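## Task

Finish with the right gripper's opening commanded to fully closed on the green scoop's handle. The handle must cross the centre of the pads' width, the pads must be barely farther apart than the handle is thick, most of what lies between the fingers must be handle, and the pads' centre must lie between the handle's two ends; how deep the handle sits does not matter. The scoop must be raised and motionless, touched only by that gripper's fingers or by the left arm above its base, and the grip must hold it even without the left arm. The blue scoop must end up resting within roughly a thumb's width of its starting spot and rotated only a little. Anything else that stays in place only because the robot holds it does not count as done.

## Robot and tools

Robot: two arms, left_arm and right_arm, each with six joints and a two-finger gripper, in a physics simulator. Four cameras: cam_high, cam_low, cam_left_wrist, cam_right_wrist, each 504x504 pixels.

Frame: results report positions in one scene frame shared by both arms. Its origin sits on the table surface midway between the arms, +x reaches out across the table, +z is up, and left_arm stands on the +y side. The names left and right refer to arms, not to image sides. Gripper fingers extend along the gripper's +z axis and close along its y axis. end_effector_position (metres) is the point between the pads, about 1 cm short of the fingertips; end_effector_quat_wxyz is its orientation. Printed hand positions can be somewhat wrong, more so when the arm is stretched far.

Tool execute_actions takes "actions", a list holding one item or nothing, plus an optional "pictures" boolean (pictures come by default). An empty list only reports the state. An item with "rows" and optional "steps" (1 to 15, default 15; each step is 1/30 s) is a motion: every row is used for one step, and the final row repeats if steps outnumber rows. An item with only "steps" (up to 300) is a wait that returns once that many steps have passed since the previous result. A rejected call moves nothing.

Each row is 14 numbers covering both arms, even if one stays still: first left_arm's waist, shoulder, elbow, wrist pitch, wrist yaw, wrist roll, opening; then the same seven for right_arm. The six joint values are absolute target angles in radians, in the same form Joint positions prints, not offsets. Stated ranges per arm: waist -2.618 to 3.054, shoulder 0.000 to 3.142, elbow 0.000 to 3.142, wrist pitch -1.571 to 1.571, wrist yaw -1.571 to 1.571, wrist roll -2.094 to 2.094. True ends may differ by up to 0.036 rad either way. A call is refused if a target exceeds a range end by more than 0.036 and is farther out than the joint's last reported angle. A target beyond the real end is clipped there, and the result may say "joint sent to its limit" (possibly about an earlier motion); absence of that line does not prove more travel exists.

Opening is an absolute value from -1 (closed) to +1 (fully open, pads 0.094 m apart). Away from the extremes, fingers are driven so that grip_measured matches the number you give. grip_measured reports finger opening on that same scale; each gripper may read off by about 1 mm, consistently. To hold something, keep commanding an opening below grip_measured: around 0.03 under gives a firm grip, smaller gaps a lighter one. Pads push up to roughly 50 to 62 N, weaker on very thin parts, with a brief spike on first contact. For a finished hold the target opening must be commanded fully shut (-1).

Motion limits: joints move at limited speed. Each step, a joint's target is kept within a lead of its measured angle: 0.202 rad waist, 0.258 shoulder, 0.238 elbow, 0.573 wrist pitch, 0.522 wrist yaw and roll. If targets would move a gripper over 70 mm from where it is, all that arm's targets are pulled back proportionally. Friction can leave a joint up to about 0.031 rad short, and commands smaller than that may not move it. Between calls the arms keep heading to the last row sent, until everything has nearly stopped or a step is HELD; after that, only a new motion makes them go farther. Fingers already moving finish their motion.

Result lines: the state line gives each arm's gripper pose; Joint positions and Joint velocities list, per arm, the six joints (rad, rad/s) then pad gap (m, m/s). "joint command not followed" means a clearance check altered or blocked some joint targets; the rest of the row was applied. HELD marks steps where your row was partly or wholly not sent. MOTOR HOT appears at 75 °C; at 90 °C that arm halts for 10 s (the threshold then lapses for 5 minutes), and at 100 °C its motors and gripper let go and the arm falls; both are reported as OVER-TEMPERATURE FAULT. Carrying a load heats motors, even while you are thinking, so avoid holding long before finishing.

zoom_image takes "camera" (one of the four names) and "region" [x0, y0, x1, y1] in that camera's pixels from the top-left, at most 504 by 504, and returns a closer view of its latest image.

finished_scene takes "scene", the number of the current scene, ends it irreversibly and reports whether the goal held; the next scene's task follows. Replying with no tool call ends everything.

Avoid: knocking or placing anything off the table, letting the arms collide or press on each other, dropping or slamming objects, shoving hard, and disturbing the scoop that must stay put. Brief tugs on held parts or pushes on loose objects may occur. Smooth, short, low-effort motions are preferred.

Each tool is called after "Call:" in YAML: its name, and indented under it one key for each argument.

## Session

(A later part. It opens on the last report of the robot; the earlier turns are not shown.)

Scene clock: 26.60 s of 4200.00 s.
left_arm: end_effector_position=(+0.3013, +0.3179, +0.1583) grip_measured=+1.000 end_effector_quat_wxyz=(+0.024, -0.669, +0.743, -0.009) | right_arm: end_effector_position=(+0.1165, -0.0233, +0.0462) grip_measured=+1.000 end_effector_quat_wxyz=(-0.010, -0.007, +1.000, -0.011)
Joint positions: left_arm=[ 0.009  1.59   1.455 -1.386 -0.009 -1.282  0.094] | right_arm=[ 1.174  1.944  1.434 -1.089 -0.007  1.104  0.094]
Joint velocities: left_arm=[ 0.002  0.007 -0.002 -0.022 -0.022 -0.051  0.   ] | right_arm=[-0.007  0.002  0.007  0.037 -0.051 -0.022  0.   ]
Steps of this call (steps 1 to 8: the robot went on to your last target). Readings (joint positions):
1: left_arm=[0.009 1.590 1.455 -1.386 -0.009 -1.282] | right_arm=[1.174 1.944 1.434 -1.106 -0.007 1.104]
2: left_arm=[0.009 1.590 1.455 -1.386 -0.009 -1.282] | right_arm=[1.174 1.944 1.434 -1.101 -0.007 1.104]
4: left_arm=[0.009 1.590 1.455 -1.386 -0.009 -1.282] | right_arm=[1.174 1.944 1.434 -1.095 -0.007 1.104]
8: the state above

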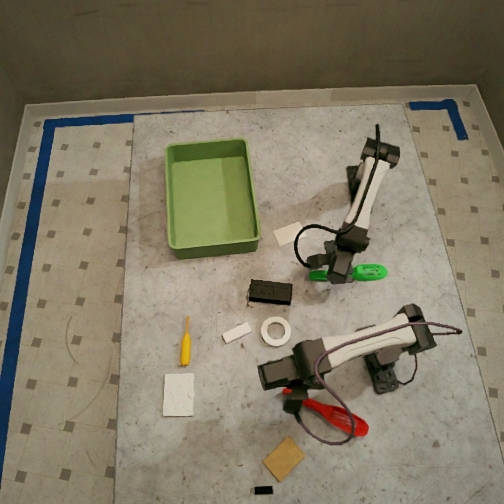

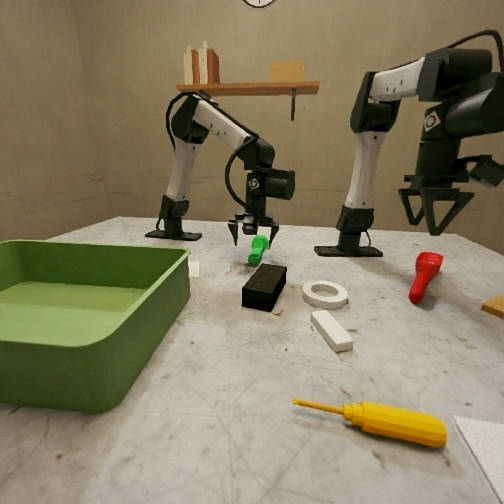

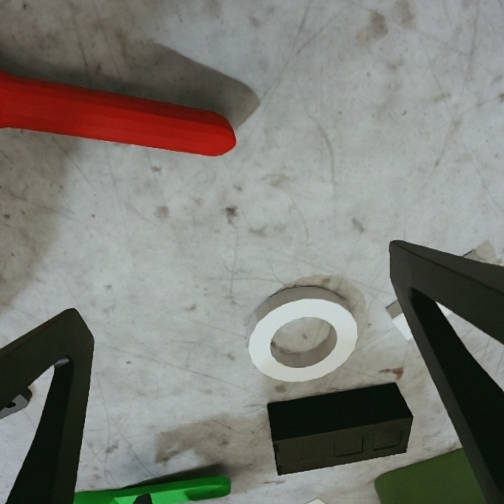

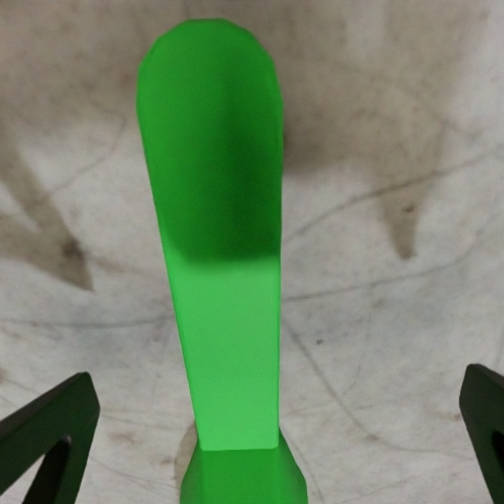

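Call:
execute_actions:
  actions:
    - {"rows":[[0,1.6,1.45,-1.4,0,-1.29,1,1.163,2.0,1.43,-0.95,0,1.1,1],[0,1.6,1.45,-1.4,0,-1.29,1,1.163,2.0,1.43,-0.95,0,1.1,1],[0,1.6,1.45,-1.4,0,-1.29,1,1.163,2.0,1.43,-0.95,0,1.1,1],[0,1.6,1.45,-1.4,0,-1.29,1,1.163,2.0,1.43,-0.95,0,1.1,1],[0,1.6,1.45,-1.4,0,-1.29,1,1.163,2.05,1.43,-0.95,0,1.1,1]]}

Scene clock: 28.67 s of 4200.00 s.
left_arm: end_effector_position=(+0.3013, +0.3179, +0.1583) grip_measured=+1.000 end_effector_quat_wxyz=(+0.024, -0.669, +0.743, -0.009) | right_arm: end_effector_position=(+0.1273, -0.0029, +0.0172) grip_measured=+1.000 end_effector_quat_wxyz=(-0.001, -0.006, +1.000, +0.006)
Joint positions: left_arm=[ 0.009  1.59   1.455 -1.386 -0.009 -1.282  0.094] | right_arm=[ 1.172  2.028  1.434 -0.967 -0.007  1.104  0.094]
Joint velocities: left_arm=[ 0.007  0.007  0.012 -0.051 -0.007  0.051  0.   ] | right_arm=[ 0.002 -0.017  0.017  0.051  0.022 -0.051  0.   ]
Steps of this call (steps 1 to 30: the robot went on to your last target; steps 31 to 47: nothing new was sent; steps 48 to 62: all 15 steps of this action). Readings (joint positions):
48: left_arm=[0.009 1.590 1.455 -1.386 -0.009 -1.282] | right_arm=[1.174 1.947 1.434 -1.078 -0.007 1.104]
49: left_arm=[0.009 1.590 1.455 -1.386 -0.009 -1.282] | right_arm=[1.174 1.953 1.434 -1.056 -0.007 1.104]
51: left_arm=[0.009 1.590 1.455 -1.386 -0.009 -1.282] | right_arm=[1.174 1.971 1.434 -1.020 -0.007 1.104]
55: left_arm=[0.009 1.590 1.455 -1.386 -0.009 -1.282] | right_arm=[1.174 2.025 1.434 -0.984 -0.007 1.104]
62: the state above

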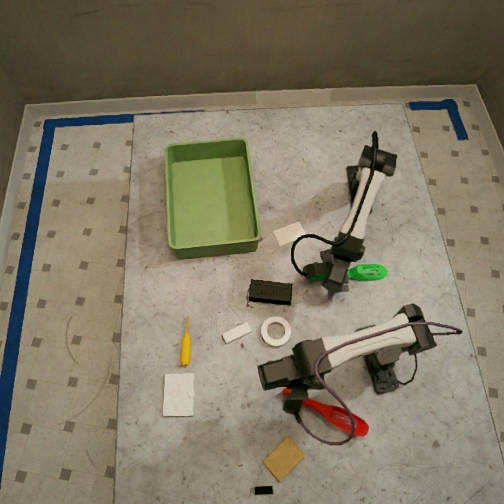

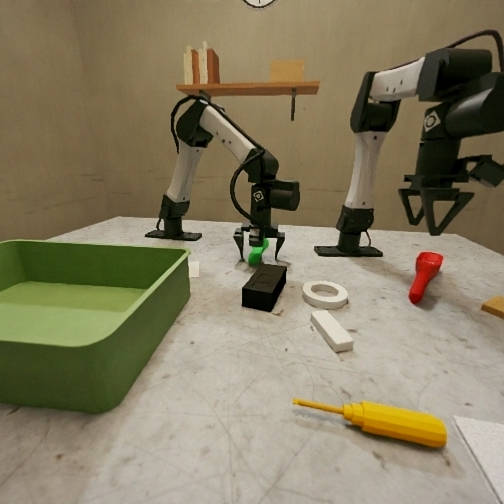

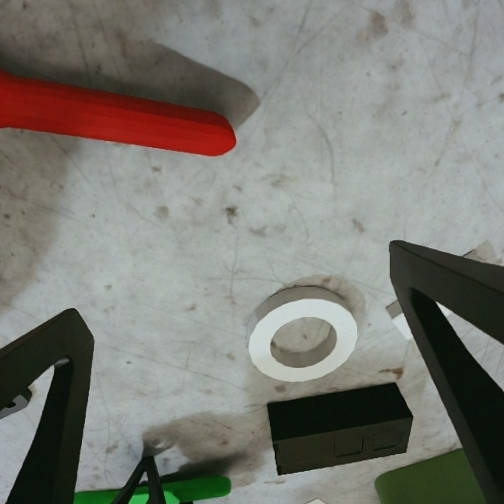

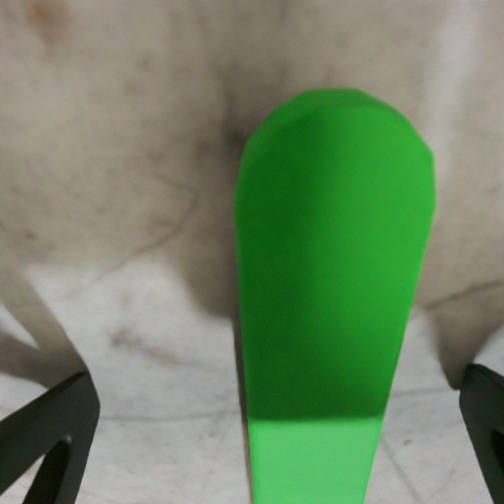

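Tips appear to be on the table. Close and lift.

Call:
execute_actions:
  actions:
    - {"rows":[[0,1.6,1.45,-1.4,0,-1.29,1,1.163,2.02,1.43,-0.98,0,1.1,-1]]}
  pictures: false

Call:
execute_actions:
  actions:
    - {"rows":[[0,1.6,1.45,-1.4,0,-1.29,1,1.163,1.85,1.55,-1.27,0,1.1,-1]]}
  pictures: false

Call:
execute_actions:
  actions:
    - {"steps":20}

Scene clock: 30.10 s of 4200.00 s.
left_arm: end_effector_position=(+0.3013, +0.3179, +0.1583) grip_measured=+1.000 end_effector_quat_wxyz=(+0.024, -0.669, +0.743, -0.009) | right_arm: end_effector_position=(+0.1275, -0.0029, +0.0172) grip_measured=-0.389 end_effector_quat_wxyz=(-0.001, -0.006, +1.000, +0.006)
Joint positions: left_arm=[ 0.009  1.59   1.455 -1.386 -0.009 -1.282  0.094] | right_arm=[ 1.172  2.028  1.434 -0.967 -0.006  1.104  0.029]
Joint velocities: left_arm=[ 0.007 -0.007  0.017  0.066  0.007 -0.037  0.   ] | right_arm=[ 0.012  0.002 -0.007 -0.051  0.022  0.037  0.002]
Steps of this call (steps 1 to 15: the robot went on to your last target; steps 16 to 28: nothing new was sent; steps 29 to 43: all 15 steps of this action). Readings (joint positions):
29: left_arm=[0.009 1.590 1.455 -1.386 -0.009 -1.282] | right_arm=[1.172 2.028 1.434 -0.966 -0.007 1.104]
30: left_arm=[0.009 1.590 1.455 -1.386 -0.009 -1.282] | right_arm=[1.172 2.028 1.434 -0.966 -0.007 1.104]
32: left_arm=[0.009 1.590 1.455 -1.386 -0.009 -1.282] | right_arm=[1.172 2.028 1.434 -0.966 -0.007 1.104]
36: left_arm=[0.009 1.590 1.455 -1.386 -0.009 -1.282] | right_arm=[1.172 2.028 1.434 -0.967 -0.006 1.104]
43: the state above

Scene clock: 30.60 s of 4200.00 s.
left_arm: end_effector_position=(+0.3013, +0.3179, +0.1583) grip_measured=+1.000 end_effector_quat_wxyz=(+0.024, -0.669, +0.743, -0.009) | right_arm: end_effector_position=(+0.1165, -0.0255, +0.1086) grip_measured=-0.389 end_effector_quat_wxyz=(+0.005, -0.006, +1.000, +0.017)
Joint positions: left_arm=[ 0.009  1.59   1.455 -1.386 -0.009 -1.282  0.094] | right_arm=[ 1.172  1.839  1.544 -1.241 -0.006  1.104  0.029]
Joint velocities: left_arm=[ 0.012  0.007 -0.037 -0.037 -0.007 -0.022  0.   ] | right_arm=[ 0.002  0.012 -0.002 -0.139 -0.066  0.022  0.001]
Steps of this call (steps 1 to 15: all 15 steps of this action). Readings (joint positions):
1: left_arm=[0.009 1.590 1.455 -1.386 -0.009 -1.282] | right_arm=[1.172 2.020 1.441 -0.987 -0.006 1.104]
2: left_arm=[0.009 1.590 1.455 -1.386 -0.009 -1.282] | right_arm=[1.172 2.003 1.450 -1.028 -0.006 1.104]
4: left_arm=[0.009 1.590 1.455 -1.386 -0.009 -1.282] | right_arm=[1.172 1.942 1.480 -1.107 -0.006 1.104]
8: left_arm=[0.009 1.590 1.455 -1.386 -0.009 -1.282] | right_arm=[1.172 1.843 1.540 -1.189 -0.006 1.104]
15: the state above

Scene clock: 31.27 s of 4200.00 s.
left_arm: end_effector_position=(+0.3013, +0.3179, +0.1583) grip_measured=+1.000 end_effector_quat_wxyz=(+0.024, -0.669, +0.743, -0.009) | right_arm: end_effector_position=(+0.1152, -0.0281, +0.1085) grip_measured=-0.389 end_effector_quat_wxyz=(+0.002, -0.006, +1.000, +0.012)
Joint positions: left_arm=[ 0.009  1.59   1.455 -1.386 -0.009 -1.282  0.094] | right_arm=[ 1.172  1.839  1.544 -1.252 -0.006  1.104  0.029]
Joint velocities: left_arm=[-0.002  0.012  0.022 -0.007  0.081  0.022  0.   ] | right_arm=[ 0.012 -0.002 -0.002 -0.007  0.007  0.007 -0.   ]
Steps of this call (steps 1 to 20: the robot went on to your last target). Readings (joint positions):
1: left_arm=[0.009 1.590 1.455 -1.386 -0.009 -1.282] | right_arm=[1.172 1.839 1.544 -1.244 -0.006 1.104]
2: left_arm=[0.009 1.590 1.455 -1.386 -0.009 -1.282] | right_arm=[1.172 1.839 1.544 -1.246 -0.006 1.104]
4: left_arm=[0.009 1.590 1.455 -1.386 -0.009 -1.282] | right_arm=[1.172 1.839 1.544 -1.249 -0.006 1.104]
8: left_arm=[0.009 1.590 1.455 -1.386 -0.009 -1.282] | right_arm=[1.172 1.839 1.544 -1.251 -0.006 1.104]
20: the state above

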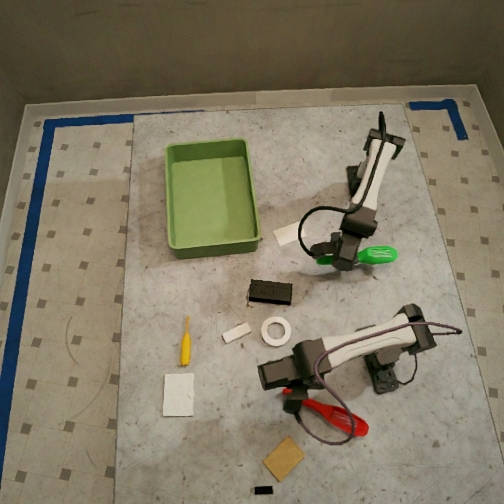

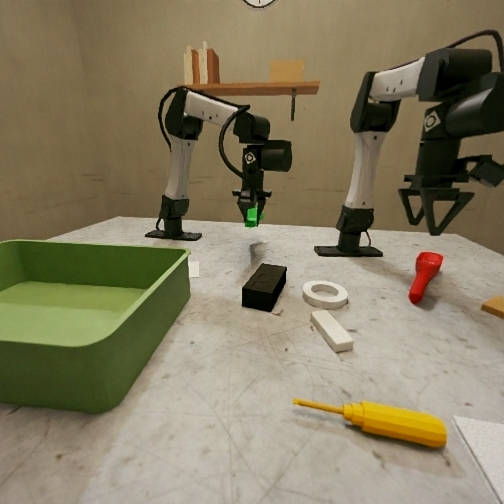

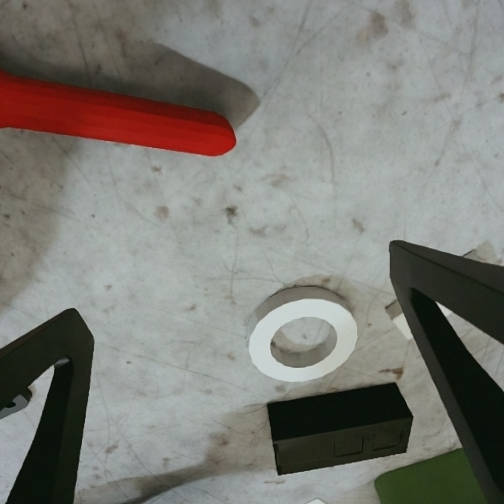

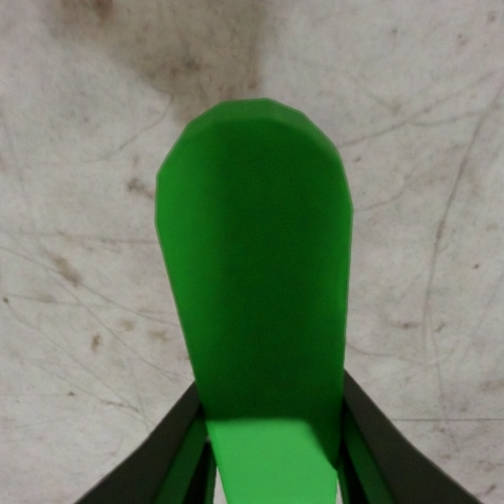

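Call:
finished_scene:
  scene: 1

The scene is finished: the task was done.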